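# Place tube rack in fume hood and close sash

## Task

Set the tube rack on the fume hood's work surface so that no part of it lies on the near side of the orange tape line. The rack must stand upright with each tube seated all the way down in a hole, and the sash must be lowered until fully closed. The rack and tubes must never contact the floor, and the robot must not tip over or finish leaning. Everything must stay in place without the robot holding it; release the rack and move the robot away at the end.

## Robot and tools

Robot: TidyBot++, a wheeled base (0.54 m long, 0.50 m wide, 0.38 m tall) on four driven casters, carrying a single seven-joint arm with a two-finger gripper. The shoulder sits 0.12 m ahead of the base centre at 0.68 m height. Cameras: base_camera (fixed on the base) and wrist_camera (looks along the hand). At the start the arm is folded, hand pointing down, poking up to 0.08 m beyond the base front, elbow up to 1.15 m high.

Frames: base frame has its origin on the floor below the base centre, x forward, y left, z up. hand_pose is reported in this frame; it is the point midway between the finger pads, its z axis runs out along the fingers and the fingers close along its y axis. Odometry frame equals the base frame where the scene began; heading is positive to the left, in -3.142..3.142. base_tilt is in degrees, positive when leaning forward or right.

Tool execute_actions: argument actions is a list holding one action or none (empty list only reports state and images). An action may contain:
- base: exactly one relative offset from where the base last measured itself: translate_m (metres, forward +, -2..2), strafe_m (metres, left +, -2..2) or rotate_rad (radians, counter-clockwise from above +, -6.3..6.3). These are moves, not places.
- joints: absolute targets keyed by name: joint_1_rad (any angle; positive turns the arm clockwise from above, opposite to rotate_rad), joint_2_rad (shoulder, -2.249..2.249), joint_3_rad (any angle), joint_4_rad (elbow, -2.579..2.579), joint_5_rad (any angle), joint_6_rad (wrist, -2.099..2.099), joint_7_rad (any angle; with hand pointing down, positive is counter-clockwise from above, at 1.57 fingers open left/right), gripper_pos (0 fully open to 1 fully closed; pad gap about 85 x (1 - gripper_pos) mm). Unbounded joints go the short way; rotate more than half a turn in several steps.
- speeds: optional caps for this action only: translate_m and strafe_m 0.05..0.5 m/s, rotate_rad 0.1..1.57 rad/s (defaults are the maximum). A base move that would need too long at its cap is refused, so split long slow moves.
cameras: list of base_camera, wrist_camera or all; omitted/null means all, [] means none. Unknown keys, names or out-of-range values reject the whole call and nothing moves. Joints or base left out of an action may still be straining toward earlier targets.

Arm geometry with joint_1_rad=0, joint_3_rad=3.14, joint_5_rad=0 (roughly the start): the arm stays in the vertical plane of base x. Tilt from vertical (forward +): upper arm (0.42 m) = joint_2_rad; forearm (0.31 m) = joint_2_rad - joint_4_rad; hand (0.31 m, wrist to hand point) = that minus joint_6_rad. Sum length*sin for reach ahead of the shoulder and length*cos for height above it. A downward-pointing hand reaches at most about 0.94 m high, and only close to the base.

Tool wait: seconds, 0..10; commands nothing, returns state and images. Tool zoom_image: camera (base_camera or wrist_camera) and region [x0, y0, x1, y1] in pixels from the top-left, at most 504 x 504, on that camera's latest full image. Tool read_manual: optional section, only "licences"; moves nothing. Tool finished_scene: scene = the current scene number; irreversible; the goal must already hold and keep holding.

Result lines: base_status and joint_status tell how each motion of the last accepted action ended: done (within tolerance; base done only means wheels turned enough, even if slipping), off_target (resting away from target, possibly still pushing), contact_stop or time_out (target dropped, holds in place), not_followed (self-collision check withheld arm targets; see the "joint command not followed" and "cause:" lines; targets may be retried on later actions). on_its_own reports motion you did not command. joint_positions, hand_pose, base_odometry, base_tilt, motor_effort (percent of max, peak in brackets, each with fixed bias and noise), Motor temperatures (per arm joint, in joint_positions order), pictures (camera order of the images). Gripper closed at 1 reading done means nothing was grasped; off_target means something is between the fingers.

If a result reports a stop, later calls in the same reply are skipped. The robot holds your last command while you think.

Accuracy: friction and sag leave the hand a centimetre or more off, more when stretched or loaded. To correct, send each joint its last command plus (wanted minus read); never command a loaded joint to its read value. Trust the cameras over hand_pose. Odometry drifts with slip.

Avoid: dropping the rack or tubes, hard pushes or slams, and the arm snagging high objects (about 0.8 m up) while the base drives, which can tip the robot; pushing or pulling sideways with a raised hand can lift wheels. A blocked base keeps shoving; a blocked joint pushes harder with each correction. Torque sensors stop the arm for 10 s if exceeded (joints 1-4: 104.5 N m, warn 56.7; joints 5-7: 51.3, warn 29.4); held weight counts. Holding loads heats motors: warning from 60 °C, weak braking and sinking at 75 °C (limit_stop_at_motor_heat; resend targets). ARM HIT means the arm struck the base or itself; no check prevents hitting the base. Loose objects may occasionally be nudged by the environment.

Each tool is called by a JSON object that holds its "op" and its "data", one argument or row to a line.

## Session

{"op": "execute_actions", "data": {
  "actions": [
    {"joints":{"joint_6_rad":-0.7,"joint_4_rad":-1.5,"joint_1_rad":0,"joint_3_rad":3.14,"joint_5_rad":0,"joint_7_rad":1.57}}
  ],
  "cameras": ["wrist_camera"]
}}

{"op": "execute_actions", "data": {
  "actions": [
    {"joints":{"joint_1_rad":-2.2}}
  ],
  "cameras": ["wrist_camera"]
}}

Scene clock: 2.30 s.
Motor temperatures (°C, as the motors report them): [35 33 30 35 38 44 37]
base_odometry: x=+0.000 y=+0.000 heading=+0.000 (m, m, rad; odometry frame)
base_tilt: forward=+0.9 right=-0.5 (deg)
base_status: not commanded
joint_positions: joint_1_rad=-0.017 joint_2_rad=-0.318 joint_3_rad=+3.125 joint_4_rad=-1.513 joint_5_rad=-0.025 joint_6_rad=-0.735 joint_7_rad=+1.594 gripper_pos=+0.000
joint_status: all done
motor_effort: joint_1_rad=+1(1) joint_2_rad=-10(10) joint_3_rad=+0(0) joint_4_rad=+23(23) joint_5_rad=+1(1) joint_6_rad=+8(8) joint_7_rad=-1(0) (%)
hand_pose: x=+0.5707 y=+0.0236 z=+1.0870 quat_wxyz=(-0.013, +0.822, +0.021, +0.569) (m; base frame)
pictures: wrist_camera
Images, in order (width x height): wrist_camera 644x476.

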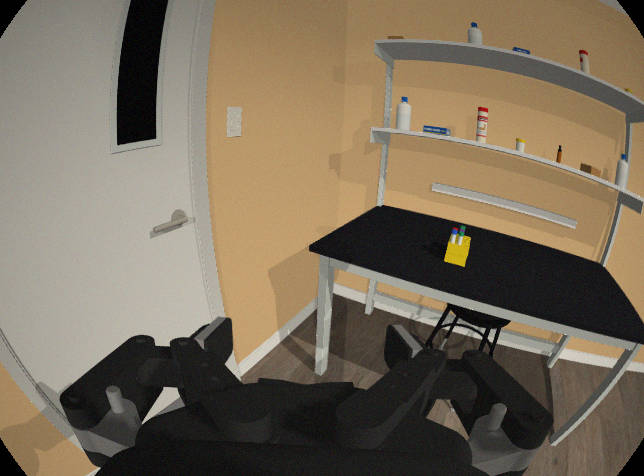

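Scene clock: 5.57 s.
Motor temperatures (°C, as the motors report them): [35 33 30 35 38 44 37]
base_odometry: x=+0.000 y=+0.000 heading=+0.000 (m, m, rad; odometry frame)
base_tilt: forward=+1.0 right=-0.6 (deg)
base_status: not commanded
joint_positions: joint_1_rad=-2.187 joint_2_rad=-0.318 joint_3_rad=+3.130 joint_4_rad=-1.513 joint_5_rad=-0.023 joint_6_rad=-0.735 joint_7_rad=+1.594 gripper_pos=+0.000
joint_status: all done
motor_effort: joint_1_rad=+1(0) joint_2_rad=-10(11) joint_3_rad=+0(1) joint_4_rad=+22(21) joint_5_rad=+1(1) joint_6_rad=+8(8) joint_7_rad=-1(1) (%)
hand_pose: x=-0.1527 y=+0.3617 z=+1.0871 quat_wxyz=(-0.508, +0.367, +0.736, +0.256) (m; base frame)
pictures: wrist_camera
Images, in order (width x height): wrist_camera 644x476.

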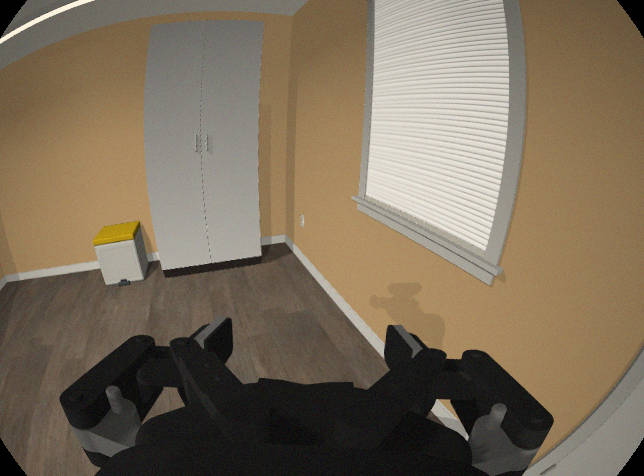

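{"op": "execute_actions", "data": {
  "actions": [
    {"base":{"rotate_rad":-2.2},"joints":{"joint_1_rad":0.015}}
  ]
}}

Scene clock: 10.87 s.
Motor temperatures (°C, as the motors report them): [35 33 30 35 38 44 37]
base_odometry: x=+0.000 y=+0.000 heading=-2.200 (m, m, rad; odometry frame)
base_tilt: forward=+1.0 right=-0.6 (deg)
base_status: done
joint_positions: joint_1_rad=+0.002 joint_2_rad=-0.308 joint_3_rad=+3.138 joint_4_rad=-1.513 joint_5_rad=-0.020 joint_6_rad=-0.732 joint_7_rad=+1.594 gripper_pos=+0.000
joint_status: all done
motor_effort: joint_1_rad=+2(1) joint_2_rad=-11(16) joint_3_rad=+0(2) joint_4_rad=+22(24) joint_5_rad=+1(1) joint_6_rad=+8(8) joint_7_rad=-1(1) (%)
hand_pose: x=+0.5756 y=+0.0066 z=+1.0838 quat_wxyz=(-0.003, +0.824, +0.008, +0.567) (m; base frame)
pictures: base_camera, wrist_camera
Images, in order (width x height): base_camera 644x364, wrist_camera 644x476.

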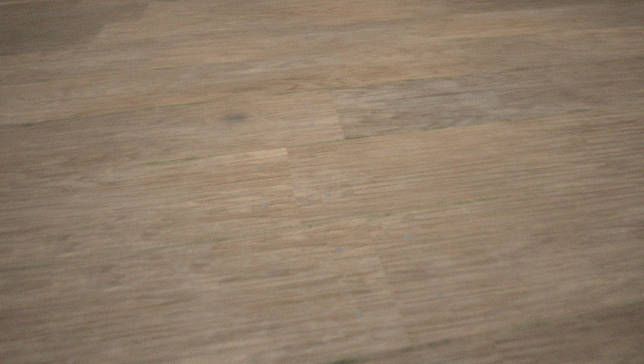

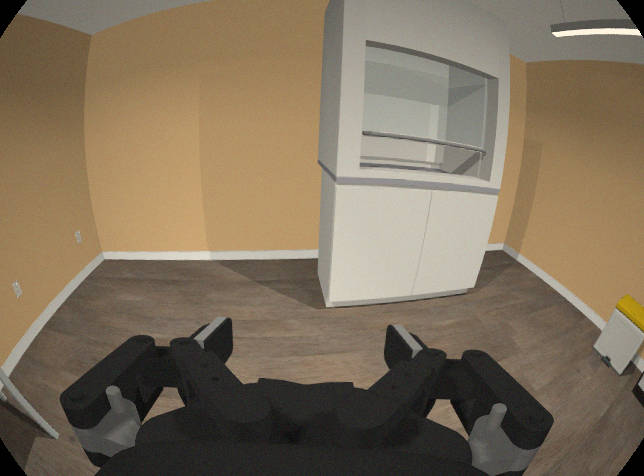

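{"op": "execute_actions", "data": {
  "actions": [
    {"base":{"rotate_rad":1.77},"joints":{"joint_2_rad":-0.36,"joint_4_rad":-1.95,"joint_6_rad":0.0}}
  ],
  "cameras": []
}}

{"op": "execute_actions", "data": {
  "actions": [
    {"base":{"translate_m":0.4}}
  ]
}}

Scene clock: 16.93 s.
Motor temperatures (°C, as the motors report them): [35 33 30 35 38 44 37]
base_odometry: x=+0.000 y=+0.000 heading=-0.430 (m, m, rad; odometry frame)
base_tilt: forward=+1.0 right=-0.5 (deg)
base_status: done
joint_positions: joint_1_rad=+0.011 joint_2_rad=-0.343 joint_3_rad=+3.137 joint_4_rad=-1.934 joint_5_rad=-0.020 joint_6_rad=-0.035 joint_7_rad=+1.594 gripper_pos=+0.000
joint_status: all done
motor_effort: joint_1_rad=+1(3) joint_2_rad=-10(13) joint_3_rad=+1(2) joint_4_rad=+23(24) joint_5_rad=+1(1) joint_6_rad=+9(8) joint_7_rad=-1(1) (%)
hand_pose: x=+0.6026 y=-0.0012 z=+1.0549 quat_wxyz=(+0.004, +0.726, -0.001, +0.688) (m; base frame)
pictures: none
No camera images: the call's "cameras" was empty. Leave "cameras" out to get every camera's image.

Scene clock: 19.10 s.
Motor temperatures (°C, as the motors report them): [35 33 30 35 38 44 37]
base_odometry: x=+0.364 y=-0.166 heading=-0.430 (m, m, rad; odometry frame)
base_tilt: forward=+1.0 right=-0.6 (deg)
base_status: done
joint_positions: joint_1_rad=+0.011 joint_2_rad=-0.352 joint_3_rad=+3.137 joint_4_rad=-1.935 joint_5_rad=-0.020 joint_6_rad=-0.034 joint_7_rad=+1.594 gripper_pos=+0.000
joint_status: not commanded
motor_effort: joint_1_rad=+1(1) joint_2_rad=-10(15) joint_3_rad=+0(1) joint_4_rad=+24(24) joint_5_rad=+1(1) joint_6_rad=+9(9) joint_7_rad=-1(1) (%)
hand_pose: x=+0.5993 y=-0.0012 z=+1.0583 quat_wxyz=(+0.004, +0.723, -0.001, +0.690) (m; base frame)
pictures: base_camera, wrist_camera
Images, in order (width x height): base_camera 644x364, wrist_camera 644x476.

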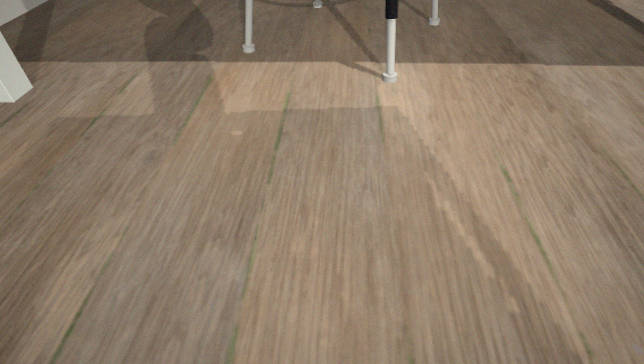

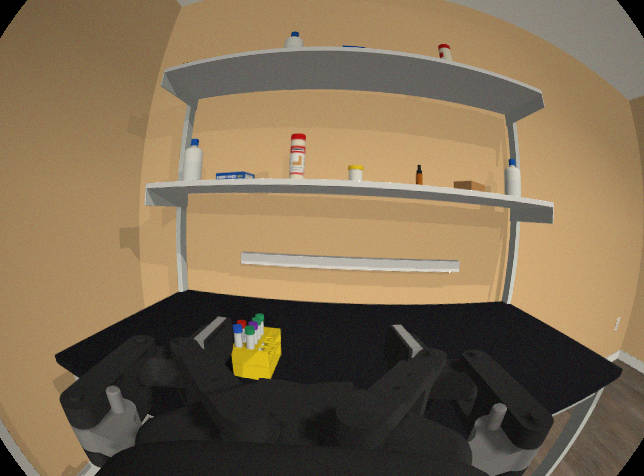

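{"op": "execute_actions", "data": {
  "actions": [
    {"base":{"strafe_m":0.38},"joints":{"joint_1_rad":0.4,"joint_4_rad":-2.25,"joint_6_rad":0.1}}
  ]
}}

Scene clock: 24.40 s.
Motor temperatures (°C, as the motors report them): [35 33 30 35 38 44 37]
base_odometry: x=+0.522 y=+0.179 heading=-0.430 (m, m, rad; odometry frame)
base_tilt: forward=+1.0 right=-0.5 (deg)
base_status: done
joint_positions: joint_1_rad=+0.385 joint_2_rad=-0.352 joint_3_rad=+3.138 joint_4_rad=-2.236 joint_5_rad=-0.020 joint_6_rad=+0.062 joint_7_rad=+1.594 gripper_pos=+0.000
joint_status: all done
motor_effort: joint_1_rad=+1(0) joint_2_rad=-9(10) joint_3_rad=+0(2) joint_4_rad=+22(23) joint_5_rad=+2(2) joint_6_rad=+8(9) joint_7_rad=-1(1) (%)
hand_pose: x=+0.5421 y=-0.1685 z=+0.9027 quat_wxyz=(+0.118, +0.776, -0.149, +0.602) (m; base frame)
pictures: base_camera, wrist_camera
Images, in order (width x height): base_camera 644x364, wrist_camera 644x476.

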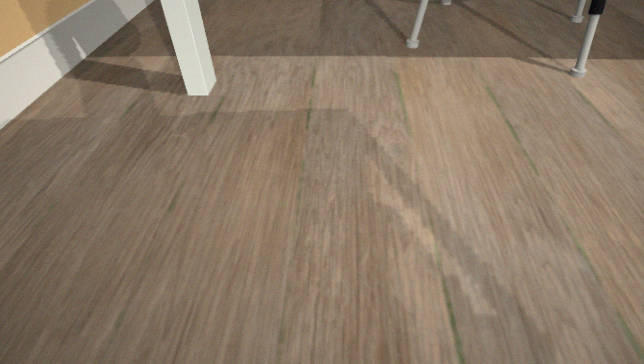

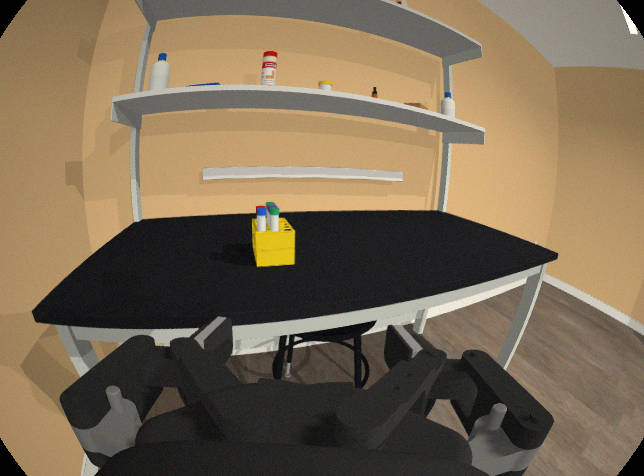

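{"op": "execute_actions", "data": {
  "actions": [
    {"base":{"rotate_rad":-0.22},"joints":{"joint_1_rad":-0.013,"joint_2_rad":0.0,"joint_4_rad":-2.3,"joint_6_rad":0.63}}
  ],
  "cameras": []
}}

{"op": "execute_actions", "data": {
  "actions": [
    {"base":{"strafe_m":-0.057}}
  ],
  "cameras": []
}}

{"op": "execute_actions", "data": {
  "actions": [
    {"base":{"translate_m":0.22},"speeds":{"translate_m":0.25}}
  ]
}}

Scene clock: 30.23 s.
Motor temperatures (°C, as the motors report them): [35 33 30 35 38 44 37]
base_odometry: x=+0.522 y=+0.180 heading=-0.650 (m, m, rad; odometry frame)
base_tilt: forward=+1.0 right=-0.6 (deg)
base_status: done
joint_positions: joint_1_rad=-0.001 joint_2_rad=-0.007 joint_3_rad=+3.141 joint_4_rad=-2.281 joint_5_rad=-0.020 joint_6_rad=+0.594 joint_7_rad=+1.594 gripper_pos=+0.000
joint_status: all done
motor_effort: joint_1_rad=+2(1) joint_2_rad=-19(21) joint_3_rad=+0(2) joint_4_rad=+19(23) joint_5_rad=+1(2) joint_6_rad=+9(9) joint_7_rad=-1(1) (%)
hand_pose: x=+0.6653 y=-0.0008 z=+0.8652 quat_wxyz=(+0.005, +0.745, -0.001, +0.667) (m; base frame)
pictures: none
No camera images: the call's "cameras" was empty. Leave "cameras" out to get every camera's image.

Scene clock: 31.27 s.
Motor temperatures (°C, as the motors report them): [35 33 30 35 38 44 37]
base_odometry: x=+0.488 y=+0.134 heading=-0.652 (m, m, rad; odometry frame)
base_tilt: forward=+1.0 right=-0.5 (deg)
base_status: done
joint_positions: joint_1_rad=-0.004 joint_2_rad=-0.007 joint_3_rad=+3.143 joint_4_rad=-2.281 joint_5_rad=-0.020 joint_6_rad=+0.594 joint_7_rad=+1.594 gripper_pos=+0.000
joint_status: not commanded
motor_effort: joint_1_rad=+1(0) joint_2_rad=-20(20) joint_3_rad=-1(2) joint_4_rad=+19(19) joint_5_rad=+1(2) joint_6_rad=+9(9) joint_7_rad=-1(1) (%)
hand_pose: x=+0.6653 y=-0.0008 z=+0.8652 quat_wxyz=(+0.005, +0.745, +0.000, +0.667) (m; base frame)
pictures: none
No camera images: the call's "cameras" was empty. Leave "cameras" out to get every camera's image.

Scene clock: 33.00 s.
Motor temperatures (°C, as the motors report them): [35 33 30 35 38 44 37]
base_odometry: x=+0.663 y=+0.000 heading=-0.652 (m, m, rad; odometry frame)
base_tilt: forward=+1.0 right=-0.6 (deg)
base_status: done
joint_positions: joint_1_rad=-0.004 joint_2_rad=-0.004 joint_3_rad=+3.143 joint_4_rad=-2.285 joint_5_rad=-0.020 joint_6_rad=+0.595 joint_7_rad=+1.594 gripper_pos=+0.000
joint_status: not commanded
motor_effort: joint_1_rad=+1(2) joint_2_rad=-19(22) joint_3_rad=+0(0) joint_4_rad=+19(20) joint_5_rad=+2(2) joint_6_rad=+9(9) joint_7_rad=-1(0) (%)
hand_pose: x=+0.6651 y=-0.0008 z=+0.8618 quat_wxyz=(+0.005, +0.747, +0.000, +0.665) (m; base frame)
pictures: base_camera, wrist_camera
Images, in order (width x height): base_camera 644x364, wrist_camera 644x476.

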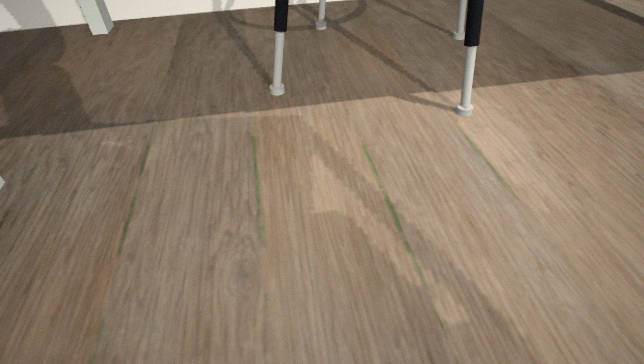

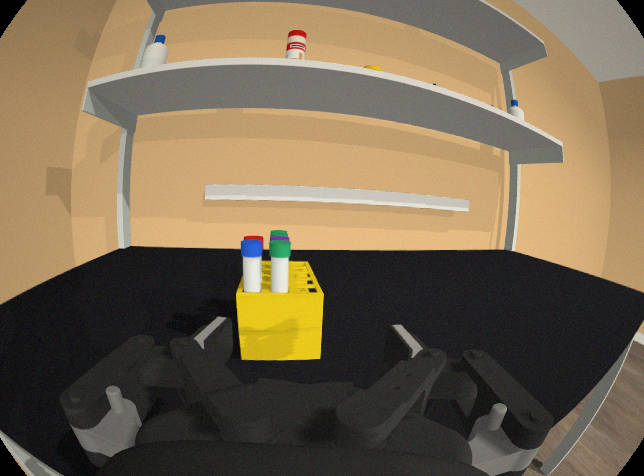

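{"op": "execute_actions", "data": {
  "actions": [
    {"base":{"strafe_m":0.026},"joints":{"joint_4_rad":-2.42,"joint_6_rad":0.72,"joint_7_rad":1.55}}
  ],
  "cameras": []
}}

{"op": "execute_actions", "data": {
  "actions": [
    {"base":{"translate_m":0.11},"speeds":{"translate_m":0.12}}
  ],
  "cameras": ["wrist_camera"]
}}

Scene clock: 36.50 s.
Motor temperatures (°C, as the motors report them): [35 33 30 35 38 44 37]
base_odometry: x=+0.679 y=+0.021 heading=-0.652 (m, m, rad; odometry frame)
base_tilt: forward=+1.0 right=-0.6 (deg)
base_status: done
joint_positions: joint_1_rad=-0.008 joint_2_rad=-0.004 joint_3_rad=+3.142 joint_4_rad=-2.409 joint_5_rad=-0.020 joint_6_rad=+0.682 joint_7_rad=+1.573 gripper_pos=+0.000
joint_status: all done
motor_effort: joint_1_rad=+1(0) joint_2_rad=-18(20) joint_3_rad=+0(2) joint_4_rad=+18(19) joint_5_rad=+1(2) joint_6_rad=+9(9) joint_7_rad=-1(1) (%)
hand_pose: x=+0.6362 y=+0.0016 z=+0.8221 quat_wxyz=(-0.002, +0.759, -0.006, +0.651) (m; base frame)
pictures: none
No camera images: the call's "cameras" was empty. Leave "cameras" out to get every camera's image.

Scene clock: 38.03 s.
Motor temperatures (°C, as the motors report them): [35 33 30 35 38 44 37]
base_odometry: x=+0.766 y=-0.046 heading=-0.652 (m, m, rad; odometry frame)
base_tilt: forward=+1.1 right=-0.5 (deg)
base_status: done
joint_positions: joint_1_rad=-0.008 joint_2_rad=-0.003 joint_3_rad=+3.142 joint_4_rad=-2.410 joint_5_rad=-0.020 joint_6_rad=+0.683 joint_7_rad=+1.573 gripper_pos=+0.000
joint_status: not commanded
motor_effort: joint_1_rad=+1(1) joint_2_rad=-18(21) joint_3_rad=+0(0) joint_4_rad=+18(19) joint_5_rad=+2(2) joint_6_rad=+9(9) joint_7_rad=-1(1) (%)
hand_pose: x=+0.6361 y=+0.0016 z=+0.8220 quat_wxyz=(-0.002, +0.759, -0.006, +0.651) (m; base frame)
pictures: wrist_camera
Images, in order (width x height): wrist_camera 644x476.

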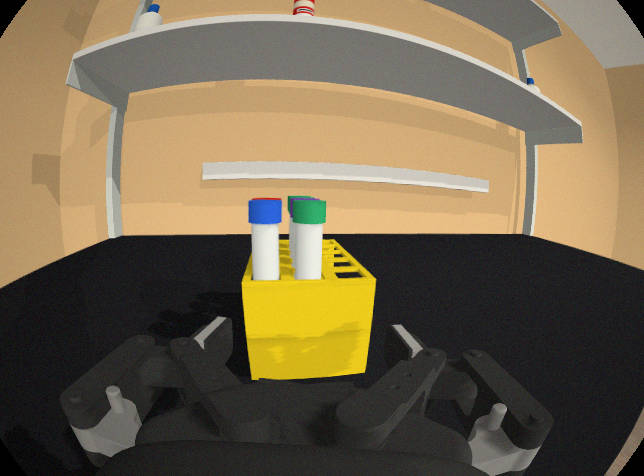

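{"op": "execute_actions", "data": {
  "actions": [
    {"base":{"translate_m":0.07},"speeds":{"translate_m":0.05}}
  ],
  "cameras": ["wrist_camera"]
}}

{"op": "execute_actions", "data": {
  "actions": [
    {"joints":{"gripper_pos":1}}
  ],
  "cameras": []
}}

{"op": "execute_actions", "data": {
  "actions": [
    {"joints":{"joint_4_rad":-2.0,"joint_6_rad":0.27}}
  ],
  "cameras": ["wrist_camera"]
}}

Scene clock: 43.83 s.
Motor temperatures (°C, as the motors report them): [35 33 30 35 38 44 37]
base_odometry: x=+0.822 y=-0.088 heading=-0.652 (m, m, rad; odometry frame)
base_tilt: forward=+0.9 right=-0.6 (deg)
base_status: done
joint_positions: joint_1_rad=-0.008 joint_2_rad=-0.003 joint_3_rad=+3.142 joint_4_rad=-2.410 joint_5_rad=-0.020 joint_6_rad=+0.684 joint_7_rad=+1.573 gripper_pos=+0.000
joint_status: not commanded
motor_effort: joint_1_rad=+1(2) joint_2_rad=-18(21) joint_3_rad=-1(1) joint_4_rad=+18(18) joint_5_rad=+2(2) joint_6_rad=+9(9) joint_7_rad=-1(1) (%)
hand_pose: x=+0.6362 y=+0.0016 z=+0.8219 quat_wxyz=(-0.002, +0.759, -0.006, +0.651) (m; base frame)
pictures: wrist_camera
Images, in order (width x height): wrist_camera 644x476.

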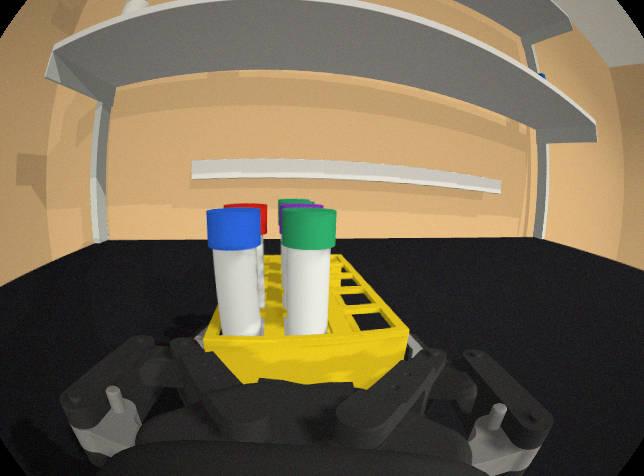

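Scene clock: 44.93 s.
Motor temperatures (°C, as the motors report them): [35 33 30 35 38 44 37]
base_odometry: x=+0.822 y=-0.088 heading=-0.652 (m, m, rad; odometry frame)
base_tilt: forward=+1.0 right=-0.6 (deg)
base_status: not commanded
joint_positions: joint_1_rad=-0.008 joint_2_rad=-0.003 joint_3_rad=+3.142 joint_4_rad=-2.410 joint_5_rad=-0.020 joint_6_rad=+0.686 joint_7_rad=+1.573 gripper_pos=+0.089
joint_status: gripper_pos off_target (ended at +0.089, target +1.000)
motor_effort: joint_1_rad=+1(1) joint_2_rad=-18(18) joint_3_rad=+0(0) joint_4_rad=+17(18) joint_5_rad=+2(1) joint_6_rad=+8(9) joint_7_rad=-1(1) (%)
hand_pose: x=+0.6363 y=+0.0016 z=+0.8225 quat_wxyz=(-0.002, +0.758, -0.006, +0.652) (m; base frame)
pictures: none
No camera images: the call's "cameras" was empty. Leave "cameras" out to get every camera's image.

Scene clock: 46.53 s.
Motor temperatures (°C, as the motors report them): [35 33 30 35 38 44 37]
base_odometry: x=+0.822 y=-0.088 heading=-0.652 (m, m, rad; odometry frame)
base_tilt: forward=+0.9 right=-0.6 (deg)
base_status: not commanded
joint_positions: joint_1_rad=-0.008 joint_2_rad=-0.002 joint_3_rad=+3.142 joint_4_rad=-2.023 joint_5_rad=-0.020 joint_6_rad=+0.299 joint_7_rad=+1.573 gripper_pos=+0.089
joint_status: all done
motor_effort: joint_1_rad=+1(1) joint_2_rad=-24(24) joint_3_rad=+0(0) joint_4_rad=+23(23) joint_5_rad=+2(2) joint_6_rad=+10(10) joint_7_rad=-1(1) (%)
hand_pose: x=+0.7088 y=+0.0042 z=+0.9192 quat_wxyz=(-0.006, +0.758, -0.005, +0.652) (m; base frame)
pictures: wrist_camera
Images, in order (width x height): wrist_camera 644x476.

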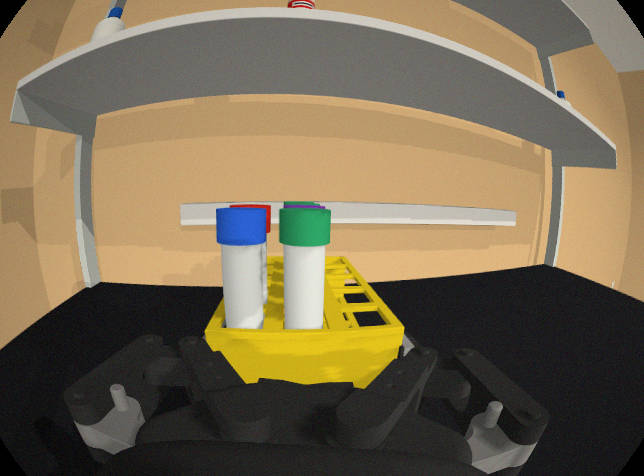

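{"op": "execute_actions", "data": {
  "actions": [
    {"base":{"translate_m":-0.4},"speeds":{"translate_m":0.3},"joints":{"joint_4_rad":-1.55,"joint_6_rad":-0.18}}
  ],
  "cameras": []
}}

{"op": "execute_actions", "data": {
  "actions": [
    {"base":{"rotate_rad":-1.37},"speeds":{"rotate_rad":0.7}}
  ],
  "cameras": []
}}

{"op": "execute_actions", "data": {
  "actions": [
    {"base":{"strafe_m":-1.5},"speeds":{"strafe_m":0.4}}
  ],
  "cameras": []
}}

{"op": "execute_actions", "data": {
  "actions": [
    {"base":{"translate_m":1.1},"speeds":{"translate_m":0.4}}
  ]
}}

Scene clock: 53.63 s.
Motor temperatures (°C, as the motors report them): [35 33 30 35 38 44 37]
base_odometry: x=+0.504 y=+0.155 heading=-0.652 (m, m, rad; odometry frame)
base_tilt: forward=+1.0 right=-0.6 (deg)
base_status: done
joint_positions: joint_1_rad=-0.008 joint_2_rad=+0.005 joint_3_rad=+3.142 joint_4_rad=-1.573 joint_5_rad=-0.020 joint_6_rad=-0.153 joint_7_rad=+1.573 gripper_pos=+0.089
joint_status: all done
motor_effort: joint_1_rad=+1(3) joint_2_rad=-26(29) joint_3_rad=+0(4) joint_4_rad=+26(26) joint_5_rad=+2(2) joint_6_rad=+10(11) joint_7_rad=-1(1) (%)
hand_pose: x=+0.7429 y=+0.0075 z=+1.0508 quat_wxyz=(-0.009, +0.761, -0.002, +0.648) (m; base frame)
pictures: none
No camera images: the call's "cameras" was empty. Leave "cameras" out to get every camera's image.

Scene clock: 56.40 s.
Motor temperatures (°C, as the motors report them): [35 34 30 35 38 44 37]
base_odometry: x=+0.504 y=+0.155 heading=-2.021 (m, m, rad; odometry frame)
base_tilt: forward=+0.9 right=-0.5 (deg)
base_status: done
joint_positions: joint_1_rad=-0.010 joint_2_rad=+0.005 joint_3_rad=+3.143 joint_4_rad=-1.573 joint_5_rad=-0.020 joint_6_rad=-0.153 joint_7_rad=+1.573 gripper_pos=+0.089
joint_status: not commanded
motor_effort: joint_1_rad=+1(3) joint_2_rad=-26(28) joint_3_rad=-1(3) joint_4_rad=+25(25) joint_5_rad=+1(1) joint_6_rad=+10(10) joint_7_rad=-1(1) (%)
hand_pose: x=+0.7429 y=+0.0076 z=+1.0508 quat_wxyz=(-0.009, +0.761, -0.002, +0.648) (m; base frame)
pictures: none
No camera images: the call's "cameras" was empty. Leave "cameras" out to get every camera's image.

Scene clock: 61.33 s.
Motor temperatures (°C, as the motors report them): [35 34 30 35 38 44 37]
base_odometry: x=-0.846 y=+0.810 heading=-2.022 (m, m, rad; odometry frame)
base_tilt: forward=+1.0 right=-0.6 (deg)
base_status: done
joint_positions: joint_1_rad=-0.011 joint_2_rad=+0.005 joint_3_rad=+3.142 joint_4_rad=-1.573 joint_5_rad=-0.020 joint_6_rad=-0.153 joint_7_rad=+1.573 gripper_pos=+0.089
joint_status: not commanded
motor_effort: joint_1_rad=+1(3) joint_2_rad=-26(27) joint_3_rad=+0(2) joint_4_rad=+25(26) joint_5_rad=+2(2) joint_6_rad=+10(10) joint_7_rad=-1(1) (%)
hand_pose: x=+0.7429 y=+0.0092 z=+1.0508 quat_wxyz=(-0.010, +0.761, -0.001, +0.648) (m; base frame)
pictures: none
No camera images: the call's "cameras" was empty. Leave "cameras" out to get every camera's image.

Scene clock: 65.27 s.
Motor temperatures (°C, as the motors report them): [35 34 30 35 38 44 37]
base_odometry: x=-1.326 y=-0.180 heading=-2.022 (m, m, rad; odometry frame)
base_tilt: forward=+1.0 right=-0.6 (deg)
base_status: done
joint_positions: joint_1_rad=-0.011 joint_2_rad=+0.009 joint_3_rad=+3.142 joint_4_rad=-1.572 joint_5_rad=-0.020 joint_6_rad=-0.154 joint_7_rad=+1.573 gripper_pos=+0.089
joint_status: not commanded
motor_effort: joint_1_rad=+0(0) joint_2_rad=-26(29) joint_3_rad=+0(1) joint_4_rad=+24(26) joint_5_rad=+1(1) joint_6_rad=+10(10) joint_7_rad=-1(1) (%)
hand_pose: x=+0.7442 y=+0.0092 z=+1.0487 quat_wxyz=(-0.010, +0.763, -0.001, +0.647) (m; base frame)
pictures: base_camera, wrist_camera
Images, in order (width x height): base_camera 644x364, wrist_camera 644x476.

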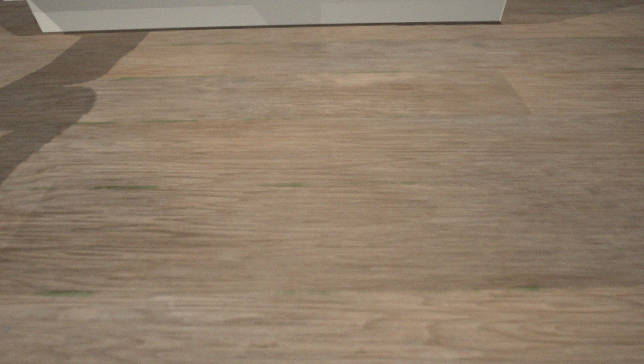

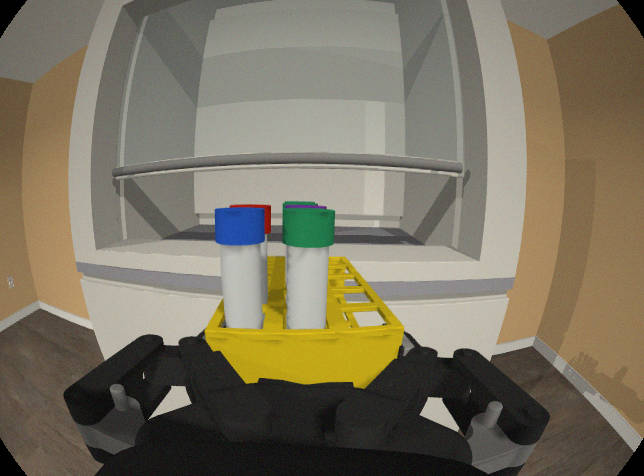

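{"op": "execute_actions", "data": {
  "actions": [
    {"base":{"rotate_rad":0.05},"joints":{"joint_4_rad":-1.48,"joint_6_rad":-0.25}}
  ],
  "cameras": []
}}

{"op": "execute_actions", "data": {
  "actions": [
    {"base":{"translate_m":0.22},"speeds":{"translate_m":0.2}}
  ]
}}

Scene clock: 69.60 s.
Motor temperatures (°C, as the motors report them): [35 34 30 35 38 44 38]
base_odometry: x=-1.326 y=-0.180 heading=-1.972 (m, m, rad; odometry frame)
base_tilt: forward=+0.9 right=-0.6 (deg)
base_status: done
joint_positions: joint_1_rad=-0.017 joint_2_rad=+0.009 joint_3_rad=+3.136 joint_4_rad=-1.500 joint_5_rad=-0.020 joint_6_rad=-0.220 joint_7_rad=+1.573 gripper_pos=+0.089
joint_status: all done
motor_effort: joint_1_rad=+1(2) joint_2_rad=-27(28) joint_3_rad=+0(4) joint_4_rad=+25(26) joint_5_rad=+1(1) joint_6_rad=+10(10) joint_7_rad=-1(1) (%)
hand_pose: x=+0.7435 y=+0.0166 z=+1.0731 quat_wxyz=(-0.014, +0.761, +0.003, +0.649) (m; base frame)
pictures: none
No camera images: the call's "cameras" was empty. Leave "cameras" out to get every camera's image.

Scene clock: 71.47 s.
Motor temperatures (°C, as the motors report them): [35 34 30 35 38 44 38]
base_odometry: x=-1.412 y=-0.383 heading=-1.972 (m, m, rad; odometry frame)
base_tilt: forward=+1.1 right=-0.6 (deg)
base_status: done
joint_positions: joint_1_rad=-0.017 joint_2_rad=+0.010 joint_3_rad=+3.136 joint_4_rad=-1.500 joint_5_rad=-0.020 joint_6_rad=-0.222 joint_7_rad=+1.573 gripper_pos=+0.089
joint_status: not commanded
motor_effort: joint_1_rad=+1(2) joint_2_rad=-27(30) joint_3_rad=+0(0) joint_4_rad=+24(26) joint_5_rad=+1(1) joint_6_rad=+10(10) joint_7_rad=-1(1) (%)
hand_pose: x=+0.7439 y=+0.0166 z=+1.0716 quat_wxyz=(-0.014, +0.762, +0.003, +0.648) (m; base frame)
pictures: base_camera, wrist_camera
Images, in order (width x height): base_camera 644x364, wrist_camera 644x476.

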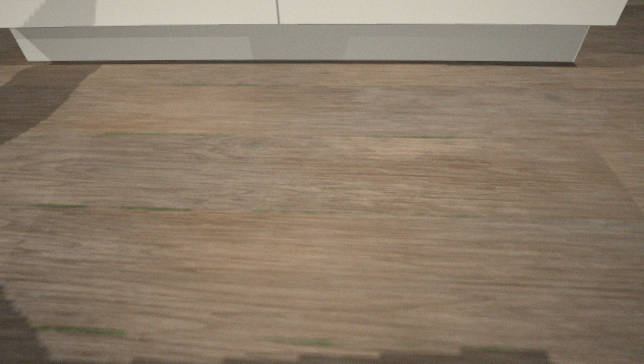

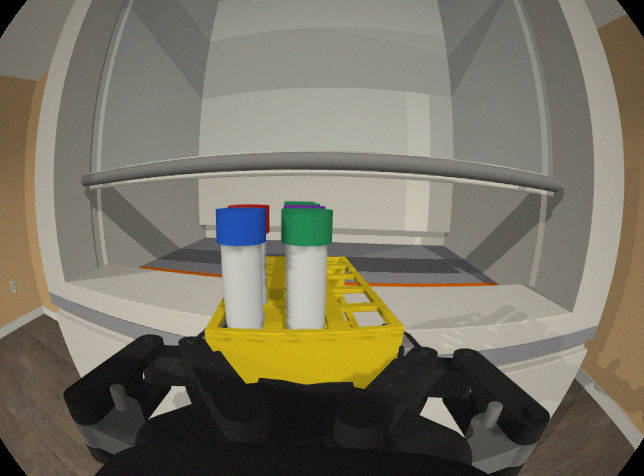

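{"op": "execute_actions", "data": {
  "actions": [
    {"base":{"translate_m":0.2},"speeds":{"translate_m":0.12},"joints":{"joint_4_rad":-1.6,"joint_6_rad":-0.08}}
  ],
  "cameras": ["wrist_camera"]
}}

{"op": "execute_actions", "data": {
  "actions": [
    {"base":{"translate_m":0.3},"speeds":{"translate_m":0.1}}
  ]
}}

Scene clock: 77.17 s.
Motor temperatures (°C, as the motors report them): [35 34 30 35 38 44 38]
base_odometry: x=-1.490 y=-0.567 heading=-1.971 (m, m, rad; odometry frame)
base_tilt: forward=+0.9 right=-0.6 (deg)
base_status: done
joint_positions: joint_1_rad=-0.017 joint_2_rad=+0.009 joint_3_rad=+3.136 joint_4_rad=-1.598 joint_5_rad=-0.020 joint_6_rad=-0.124 joint_7_rad=+1.573 gripper_pos=+0.089
joint_status: all done
motor_effort: joint_1_rad=+1(0) joint_2_rad=-26(30) joint_3_rad=+0(2) joint_4_rad=+25(25) joint_5_rad=+2(1) joint_6_rad=+10(10) joint_7_rad=-1(1) (%)
hand_pose: x=+0.7440 y=+0.0160 z=+1.0415 quat_wxyz=(-0.014, +0.761, +0.003, +0.648) (m; base frame)
pictures: wrist_camera
Images, in order (width x height): wrist_camera 644x476.

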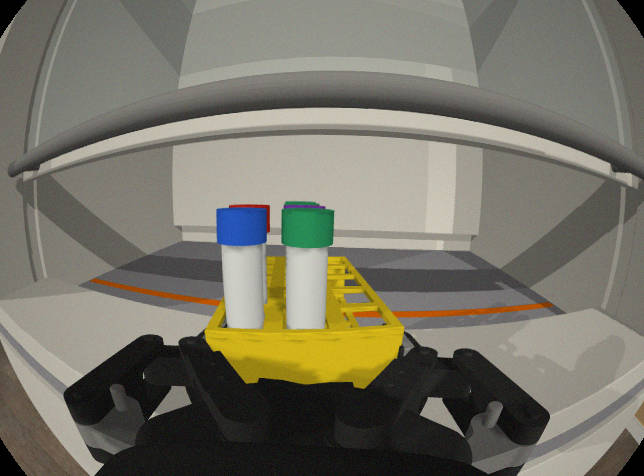

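Scene clock: 80.73 s.
Motor temperatures (°C, as the motors report them): [35 34 30 35 38 44 38]
base_odometry: x=-1.607 y=-0.844 heading=-1.970 (m, m, rad; odometry frame)
base_tilt: forward=+1.0 right=-0.5 (deg)
base_status: done
joint_positions: joint_1_rad=-0.017 joint_2_rad=+0.009 joint_3_rad=+3.136 joint_4_rad=-1.598 joint_5_rad=-0.020 joint_6_rad=-0.123 joint_7_rad=+1.573 gripper_pos=+0.089
joint_status: not commanded
motor_effort: joint_1_rad=+1(0) joint_2_rad=-27(30) joint_3_rad=+0(2) joint_4_rad=+25(26) joint_5_rad=+2(1) joint_6_rad=+10(10) joint_7_rad=-1(1) (%)
hand_pose: x=+0.7441 y=+0.0160 z=+1.0416 quat_wxyz=(-0.014, +0.761, +0.003, +0.648) (m; base frame)
pictures: base_camera, wrist_camera
Images, in order (width x height): base_camera 644x364, wrist_camera 644x476.

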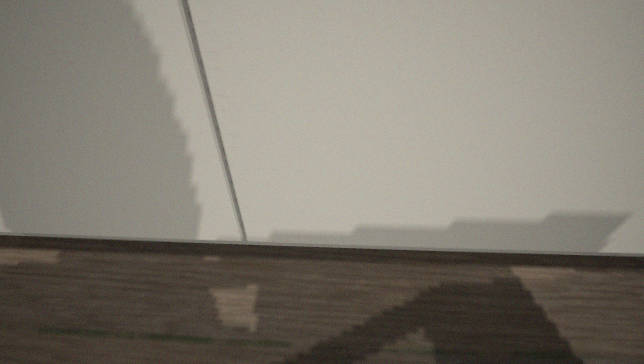

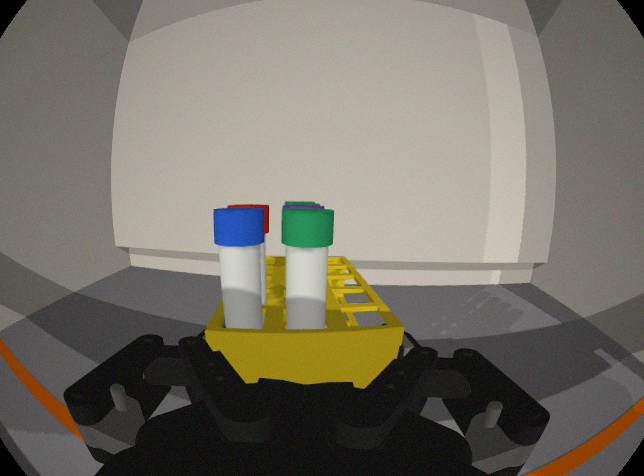

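{"op": "execute_actions", "data": {
  "actions": [
    {"base":{"translate_m":0.05},"speeds":{"translate_m":0.1},"joints":{"joint_4_rad":-1.68,"joint_6_rad":0.0}}
  ],
  "cameras": []
}}

{"op": "execute_actions", "data": {
  "actions": [
    {"joints":{"joint_4_rad":-1.74,"joint_6_rad":0.06}}
  ],
  "cameras": []
}}

{"op": "execute_actions", "data": {
  "actions": [
    {"joints":{"joint_4_rad":-1.79,"joint_6_rad":0.1}}
  ],
  "cameras": []
}}

Scene clock: 86.30 s.
Motor temperatures (°C, as the motors report them): [35 34 30 35 38 44 38]
base_odometry: x=-1.626 y=-0.890 heading=-1.969 (m, m, rad; odometry frame)
base_tilt: forward=+1.0 right=-0.5 (deg)
base_status: done
joint_positions: joint_1_rad=-0.017 joint_2_rad=+0.009 joint_3_rad=+3.136 joint_4_rad=-1.675 joint_5_rad=-0.020 joint_6_rad=-0.045 joint_7_rad=+1.573 gripper_pos=+0.089
joint_status: all done
motor_effort: joint_1_rad=+2(1) joint_2_rad=-27(29) joint_3_rad=-1(2) joint_4_rad=+25(26) joint_5_rad=+1(2) joint_6_rad=+10(11) joint_7_rad=-1(1) (%)
hand_pose: x=+0.7424 y=+0.0155 z=+1.0173 quat_wxyz=(-0.013, +0.761, +0.002, +0.648) (m; base frame)
pictures: none
No camera images: the call's "cameras" was empty. Leave "cameras" out to get every camera's image.

Scene clock: 87.10 s.
Motor temperatures (°C, as the motors report them): [35 34 30 35 38 44 38]
base_odometry: x=-1.626 y=-0.890 heading=-1.969 (m, m, rad; odometry frame)
base_tilt: forward=+1.0 right=-0.6 (deg)
base_status: not commanded
joint_positions: joint_1_rad=-0.017 joint_2_rad=+0.009 joint_3_rad=+3.136 joint_4_rad=-1.736 joint_5_rad=-0.020 joint_6_rad=+0.014 joint_7_rad=+1.573 gripper_pos=+0.089
joint_status: all done
motor_effort: joint_1_rad=+1(2) joint_2_rad=-27(28) joint_3_rad=+0(1) joint_4_rad=+24(25) joint_5_rad=+2(1) joint_6_rad=+10(10) joint_7_rad=-1(1) (%)
hand_pose: x=+0.7397 y=+0.0151 z=+0.9985 quat_wxyz=(-0.013, +0.761, +0.002, +0.648) (m; base frame)
pictures: none
No camera images: the call's "cameras" was empty. Leave "cameras" out to get every camera's image.

Scene clock: 87.83 s.
Motor temperatures (°C, as the motors report them): [35 34 30 35 38 44 38]
base_odometry: x=-1.626 y=-0.890 heading=-1.969 (m, m, rad; odometry frame)
base_tilt: forward=+0.9 right=-0.6 (deg)
base_status: not commanded
joint_positions: joint_1_rad=-0.017 joint_2_rad=+0.009 joint_3_rad=+3.136 joint_4_rad=-1.776 joint_5_rad=-0.020 joint_6_rad=+0.067 joint_7_rad=+1.573 gripper_pos=+0.089
joint_status: all done
motor_effort: joint_1_rad=+2(2) joint_2_rad=-25(27) joint_3_rad=+0(0) joint_4_rad=+23(25) joint_5_rad=+1(1) joint_6_rad=+8(9) joint_7_rad=-1(1) (%)
hand_pose: x=+0.7375 y=+0.0147 z=+0.9900 quat_wxyz=(-0.012, +0.757, +0.001, +0.653) (m; base frame)
pictures: none
No camera images: the call's "cameras" was empty. Leave "cameras" out to get every camera's image.

{"op": "execute_actions", "data": {
  "actions": [
    {"joints":{"gripper_pos":0}}
  ],
  "cameras": []
}}

{"op": "execute_actions", "data": {
  "actions": [
    {"base":{"translate_m":-0.12},"speeds":{"translate_m":0.15}}
  ],
  "cameras": []
}}

{"op": "execute_actions", "data": {
  "actions": [
    {"base":{"translate_m":-0.33},"speeds":{"translate_m":0.25},"joints":{"joint_4_rad":-1.68,"gripper_pos":1}}
  ],
  "cameras": []
}}

{"op": "execute_actions", "data": {
  "actions": [
    {"joints":{"joint_1_rad":0.015,"joint_2_rad":-0.18,"joint_4_rad":-0.94,"joint_6_rad":-0.9}}
  ],
  "cameras": []
}}

{"op": "execute_actions", "data": {
  "actions": [
    {"base":{"translate_m":0.32},"speeds":{"translate_m":0.2}}
  ]
}}

{"op": "execute_actions", "data": {
  "actions": [
    {"joints":{"joint_2_rad":-0.22,"joint_4_rad":-1.2,"joint_6_rad":-0.85}}
  ],
  "cameras": []
}}

{"op": "execute_actions", "data": {
  "actions": [
    {"joints":{"joint_2_rad":-0.21,"joint_4_rad":-1.43,"joint_6_rad":-0.84}}
  ],
  "cameras": []
}}

{"op": "execute_actions", "data": {
  "actions": [
    {"joints":{"joint_2_rad":-0.27,"joint_4_rad":-1.7,"joint_6_rad":-0.69}}
  ],
  "cameras": ["wrist_camera"]
}}

Scene clock: 97.90 s.
Motor temperatures (°C, as the motors report them): [35 34 30 35 38 44 38]
base_odometry: x=-1.626 y=-0.890 heading=-1.969 (m, m, rad; odometry frame)
base_tilt: forward=+0.9 right=-0.6 (deg)
base_status: not commanded
joint_positions: joint_1_rad=-0.017 joint_2_rad=+0.009 joint_3_rad=+3.136 joint_4_rad=-1.776 joint_5_rad=-0.020 joint_6_rad=+0.067 joint_7_rad=+1.573 gripper_pos=+0.000
joint_status: all done
motor_effort: joint_1_rad=+1(2) joint_2_rad=-25(26) joint_3_rad=+0(1) joint_4_rad=+23(23) joint_5_rad=+1(1) joint_6_rad=+9(9) joint_7_rad=-1(1) (%)
hand_pose: x=+0.7375 y=+0.0147 z=+0.9901 quat_wxyz=(-0.012, +0.757, +0.001, +0.653) (m; base frame)
pictures: none
No camera images: the call's "cameras" was empty. Leave "cameras" out to get every camera's image.

Scene clock: 99.37 s.
Motor temperatures (°C, as the motors report them): [35 34 30 35 38 44 38]
base_odometry: x=-1.579 y=-0.779 heading=-1.968 (m, m, rad; odometry frame)
base_tilt: forward=+1.0 right=-0.7 (deg)
base_status: done
joint_positions: joint_1_rad=-0.017 joint_2_rad=-0.002 joint_3_rad=+3.136 joint_4_rad=-1.777 joint_5_rad=-0.020 joint_6_rad=+0.080 joint_7_rad=+1.573 gripper_pos=+0.000
joint_status: not commanded
motor_effort: joint_1_rad=+1(1) joint_2_rad=-21(29) joint_3_rad=-1(2) joint_4_rad=+21(24) joint_5_rad=+2(1) joint_6_rad=+7(9) joint_7_rad=-1(0) (%)
hand_pose: x=+0.7348 y=+0.0146 z=+1.0001 quat_wxyz=(-0.013, +0.750, +0.001, +0.662) (m; base frame)
pictures: none
No camera images: the call's "cameras" was empty. Leave "cameras" out to get every camera's image.

Scene clock: 101.57 s.
Motor temperatures (°C, as the motors report them): [35 34 30 35 38 44 38]
base_odometry: x=-1.452 y=-0.475 heading=-1.967 (m, m, rad; odometry frame)
base_tilt: forward=+1.0 right=-0.6 (deg)
base_status: done
joint_positions: joint_1_rad=-0.017 joint_2_rad=-0.002 joint_3_rad=+3.136 joint_4_rad=-1.691 joint_5_rad=-0.020 joint_6_rad=+0.081 joint_7_rad=+1.573 gripper_pos=+0.999
joint_status: all done
motor_effort: joint_1_rad=+1(2) joint_2_rad=-25(29) joint_3_rad=+0(1) joint_4_rad=+22(24) joint_5_rad=+2(1) joint_6_rad=+9(9) joint_7_rad=-1(1) (%)
hand_pose: x=+0.7411 y=+0.0147 z=+1.0539 quat_wxyz=(-0.013, +0.720, +0.001, +0.694) (m; base frame)
pictures: none
No camera images: the call's "cameras" was empty. Leave "cameras" out to get every camera's image.

Scene clock: 103.60 s.
Motor temperatures (°C, as the motors report them): [35 34 30 35 38 44 38]
base_odometry: x=-1.452 y=-0.475 heading=-1.967 (m, m, rad; odometry frame)
base_tilt: forward=+0.9 right=-0.6 (deg)
base_status: not commanded
joint_positions: joint_1_rad=-0.002 joint_2_rad=-0.178 joint_3_rad=+3.136 joint_4_rad=-0.952 joint_5_rad=-0.020 joint_6_rad=-0.864 joint_7_rad=+1.573 gripper_pos=+0.999
joint_status: all done
motor_effort: joint_1_rad=+1(2) joint_2_rad=-12(27) joint_3_rad=+0(0) joint_4_rad=+19(24) joint_5_rad=+2(1) joint_6_rad=+9(9) joint_7_rad=-1(1) (%)
hand_pose: x=+0.5745 y=+0.0100 z=+1.3000 quat_wxyz=(-0.011, +0.730, +0.004, +0.683) (m; base frame)
pictures: none
No camera images: the call's "cameras" was empty. Leave "cameras" out to get every camera's image.

Scene clock: 105.97 s.
Motor temperatures (°C, as the motors report them): [35 34 30 35 38 44 38]
base_odometry: x=-1.576 y=-0.770 heading=-1.966 (m, m, rad; odometry frame)
base_tilt: forward=+0.9 right=-0.6 (deg)
base_status: done
joint_positions: joint_1_rad=+0.000 joint_2_rad=-0.177 joint_3_rad=+3.136 joint_4_rad=-0.951 joint_5_rad=-0.020 joint_6_rad=-0.865 joint_7_rad=+1.573 gripper_pos=+0.999
joint_status: not commanded
motor_effort: joint_1_rad=+1(2) joint_2_rad=-11(16) joint_3_rad=+0(1) joint_4_rad=+19(21) joint_5_rad=+1(1) joint_6_rad=+9(9) joint_7_rad=-1(1) (%)
hand_pose: x=+0.5752 y=+0.0092 z=+1.2993 quat_wxyz=(-0.011, +0.731, +0.004, +0.682) (m; base frame)
pictures: base_camera, wrist_camera
Images, in order (width x height): base_camera 644x364, wrist_camera 644x476.

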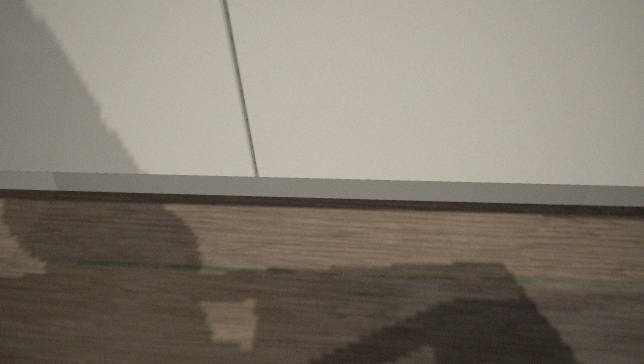

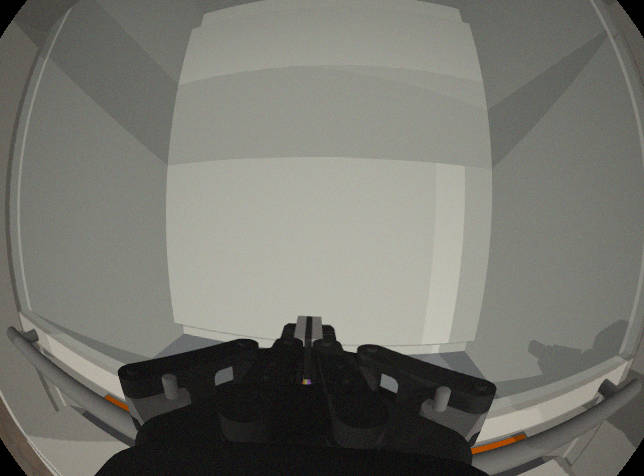

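Scene clock: 107.30 s.
Motor temperatures (°C, as the motors report them): [35 34 30 35 38 44 38]
base_odometry: x=-1.576 y=-0.770 heading=-1.966 (m, m, rad; odometry frame)
base_tilt: forward=+0.9 right=-0.6 (deg)
base_status: not commanded
joint_positions: joint_1_rad=+0.000 joint_2_rad=-0.220 joint_3_rad=+3.136 joint_4_rad=-1.175 joint_5_rad=-0.020 joint_6_rad=-0.854 joint_7_rad=+1.573 gripper_pos=+0.999
joint_status: all done
motor_effort: joint_1_rad=+1(2) joint_2_rad=-10(13) joint_3_rad=+0(1) joint_4_rad=+18(20) joint_5_rad=+2(1) joint_6_rad=+7(9) joint_7_rad=-1(1) (%)
hand_pose: x=+0.5859 y=+0.0092 z=+1.2005 quat_wxyz=(-0.010, +0.786, +0.003, +0.618) (m; base frame)
pictures: none
No camera images: the call's "cameras" was empty. Leave "cameras" out to get every camera's image.

Scene clock: 108.53 s.
Motor temperatures (°C, as the motors report them): [35 34 30 35 38 44 38]
base_odometry: x=-1.576 y=-0.770 heading=-1.966 (m, m, rad; odometry frame)
base_tilt: forward=+1.0 right=-0.6 (deg)
base_status: not commanded
joint_positions: joint_1_rad=+0.000 joint_2_rad=-0.261 joint_3_rad=+3.136 joint_4_rad=-1.277 joint_5_rad=-0.020 joint_6_rad=-0.726 joint_7_rad=+1.573 gripper_pos=+0.999
joint_status: joint_2_rad off_target (ended at -0.261, target -0.210); joint_4_rad off_target (ended at -1.277, target -1.430); joint_6_rad off_target (ended at -0.726, target -0.840)
motor_effort: joint_1_rad=+4(3) joint_2_rad=+1(10) joint_3_rad=+3(3) joint_4_rad=-3(18) joint_5_rad=+3(3) joint_6_rad=-14(14) joint_7_rad=-1(1) (%)
hand_pose: x=+0.5844 y=+0.0087 z=+1.2007 quat_wxyz=(-0.010, +0.765, +0.002, +0.644) (m; base frame)
pictures: none
No camera images: the call's "cameras" was empty. Leave "cameras" out to get every camera's image.

Scene clock: 110.33 s.
Motor temperatures (°C, as the motors report them): [35 34 30 35 38 44 38]
base_odometry: x=-1.576 y=-0.770 heading=-1.966 (m, m, rad; odometry frame)
base_tilt: forward=+1.0 right=-0.6 (deg)
base_status: not commanded
joint_positions: joint_1_rad=+0.000 joint_2_rad=-0.329 joint_3_rad=+3.135 joint_4_rad=-1.576 joint_5_rad=-0.020 joint_6_rad=-0.540 joint_7_rad=+1.573 gripper_pos=+0.999
joint_status: joint_2_rad off_target (ended at -0.329, target -0.270); joint_4_rad off_target (ended at -1.576, target -1.700); joint_6_rad off_target (ended at -0.540, target -0.690)
motor_effort: joint_1_rad=+5(4) joint_2_rad=+3(4) joint_3_rad=+4(4) joint_4_rad=+3(10) joint_5_rad=+4(3) joint_6_rad=-9(23) joint_7_rad=-1(1) (%)
hand_pose: x=+0.5849 y=+0.0087 z=+1.1130 quat_wxyz=(-0.010, +0.779, +0.001, +0.626) (m; base frame)
pictures: wrist_camera
Images, in order (width x height): wrist_camera 644x476.

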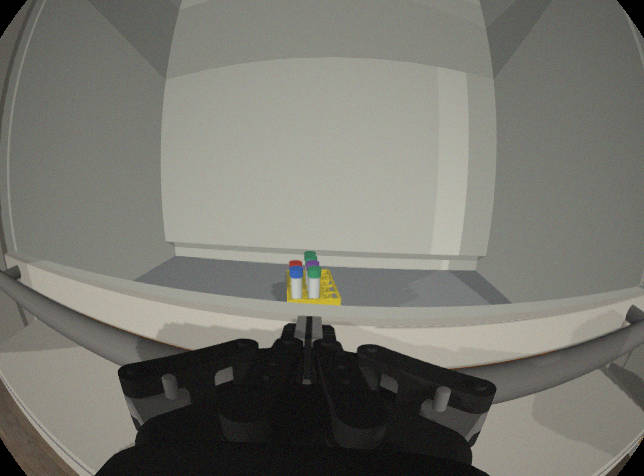

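{"op": "execute_actions", "data": {
  "actions": [
    {"joints":{"joint_2_rad":-0.3,"joint_4_rad":-1.88,"joint_6_rad":-0.66}}
  ],
  "cameras": []
}}

{"op": "execute_actions", "data": {
  "actions": [
    {"joints":{"joint_4_rad":-2.02,"joint_6_rad":-0.66}}
  ],
  "cameras": []
}}

{"op": "execute_actions", "data": {
  "actions": [
    {"joints":{"joint_2_rad":-0.4,"joint_4_rad":-1.7,"joint_6_rad":-0.5}}
  ],
  "cameras": []
}}

{"op": "execute_actions", "data": {
  "actions": [
    {"base":{"translate_m":-0.3}}
  ],
  "cameras": ["wrist_camera"]
}}

Scene clock: 115.83 s.
Motor temperatures (°C, as the motors report them): [35 34 30 35 38 45 38]
base_odometry: x=-1.576 y=-0.770 heading=-1.966 (m, m, rad; odometry frame)
base_tilt: forward=+1.0 right=-0.7 (deg)
base_status: not commanded
joint_positions: joint_1_rad=+0.000 joint_2_rad=-0.342 joint_3_rad=+3.134 joint_4_rad=-1.736 joint_5_rad=-0.020 joint_6_rad=-0.477 joint_7_rad=+1.573 gripper_pos=+0.999
joint_status: joint_2_rad off_target (ended at -0.342, target -0.300); joint_4_rad off_target (ended at -1.736, target -1.880); joint_6_rad off_target (ended at -0.477, target -0.660)
motor_effort: joint_1_rad=+2(5) joint_2_rad=-5(4) joint_3_rad=+1(4) joint_4_rad=+0(13) joint_5_rad=+2(4) joint_6_rad=-13(25) joint_7_rad=+0(1) (%)
hand_pose: x=+0.5847 y=+0.0086 z=+1.0414 quat_wxyz=(-0.010, +0.805, +0.000, +0.593) (m; base frame)
pictures: none
No camera images: the call's "cameras" was empty. Leave "cameras" out to get every camera's image.

Scene clock: 117.00 s.
Motor temperatures (°C, as the motors report them): [35 34 30 35 38 45 38]
base_odometry: x=-1.576 y=-0.771 heading=-1.966 (m, m, rad; odometry frame)
base_tilt: forward=+0.9 right=-0.6 (deg)
base_status: not commanded
joint_positions: joint_1_rad=+0.001 joint_2_rad=-0.345 joint_3_rad=+3.134 joint_4_rad=-1.797 joint_5_rad=-0.020 joint_6_rad=-0.452 joint_7_rad=+1.572 gripper_pos=+0.999
joint_status: joint_4_rad off_target (ended at -1.797, target -2.020); joint_6_rad off_target (ended at -0.452, target -0.660)
motor_effort: joint_1_rad=+4(4) joint_2_rad=+0(5) joint_3_rad=+2(3) joint_4_rad=-15(17) joint_5_rad=+3(4) joint_6_rad=-27(29) joint_7_rad=+0(0) (%)
hand_pose: x=+0.5829 y=+0.0081 z=+1.0135 quat_wxyz=(-0.009, +0.814, -0.001, +0.580) (m; base frame)
pictures: none
No camera images: the call's "cameras" was empty. Leave "cameras" out to get every camera's image.

Scene clock: 118.57 s.
Motor temperatures (°C, as the motors report them): [35 34 30 35 38 45 38]
base_odometry: x=-1.576 y=-0.770 heading=-1.966 (m, m, rad; odometry frame)
base_tilt: forward=+0.9 right=-0.6 (deg)
base_status: not commanded
joint_positions: joint_1_rad=+0.002 joint_2_rad=-0.389 joint_3_rad=+3.134 joint_4_rad=-1.716 joint_5_rad=-0.020 joint_6_rad=-0.490 joint_7_rad=+1.572 gripper_pos=+0.999
joint_status: all done
motor_effort: joint_1_rad=+1(4) joint_2_rad=-8(10) joint_3_rad=+0(1) joint_4_rad=+23(24) joint_5_rad=+1(3) joint_6_rad=+8(26) joint_7_rad=-1(0) (%)
hand_pose: x=+0.5664 y=+0.0077 z=+1.0708 quat_wxyz=(-0.009, +0.789, -0.001, +0.615) (m; base frame)
pictures: none
No camera images: the call's "cameras" was empty. Leave "cameras" out to get every camera's image.

Scene clock: 120.53 s.
Motor temperatures (°C, as the motors report them): [35 34 30 35 38 45 38]
base_odometry: x=-1.460 y=-0.493 heading=-1.966 (m, m, rad; odometry frame)
base_tilt: forward=+1.0 right=-0.6 (deg)
base_status: done
joint_positions: joint_1_rad=+0.004 joint_2_rad=-0.404 joint_3_rad=+3.135 joint_4_rad=-1.714 joint_5_rad=-0.019 joint_6_rad=-0.490 joint_7_rad=+1.572 gripper_pos=+0.999
joint_status: not commanded
motor_effort: joint_1_rad=+1(2) joint_2_rad=-7(13) joint_3_rad=+0(3) joint_4_rad=+23(24) joint_5_rad=+1(1) joint_6_rad=+9(9) joint_7_rad=-1(1) (%)
hand_pose: x=+0.5603 y=+0.0061 z=+1.0791 quat_wxyz=(-0.008, +0.783, -0.002, +0.622) (m; base frame)
pictures: wrist_camera
Images, in order (width x height): wrist_camera 644x476.

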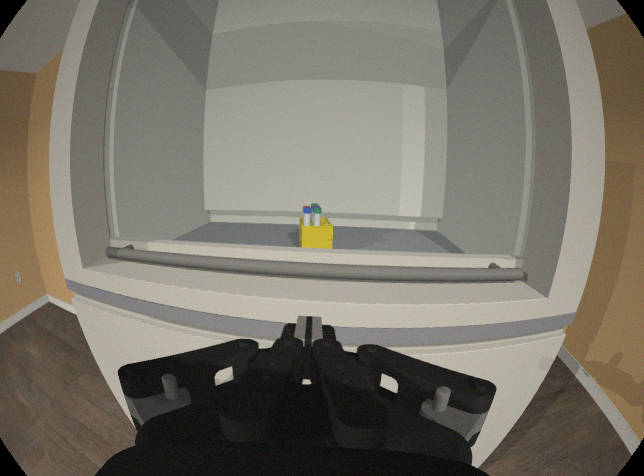

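{"op": "finished_scene", "data": {
  "scene": 2
}}

The scene is finished: the task was done.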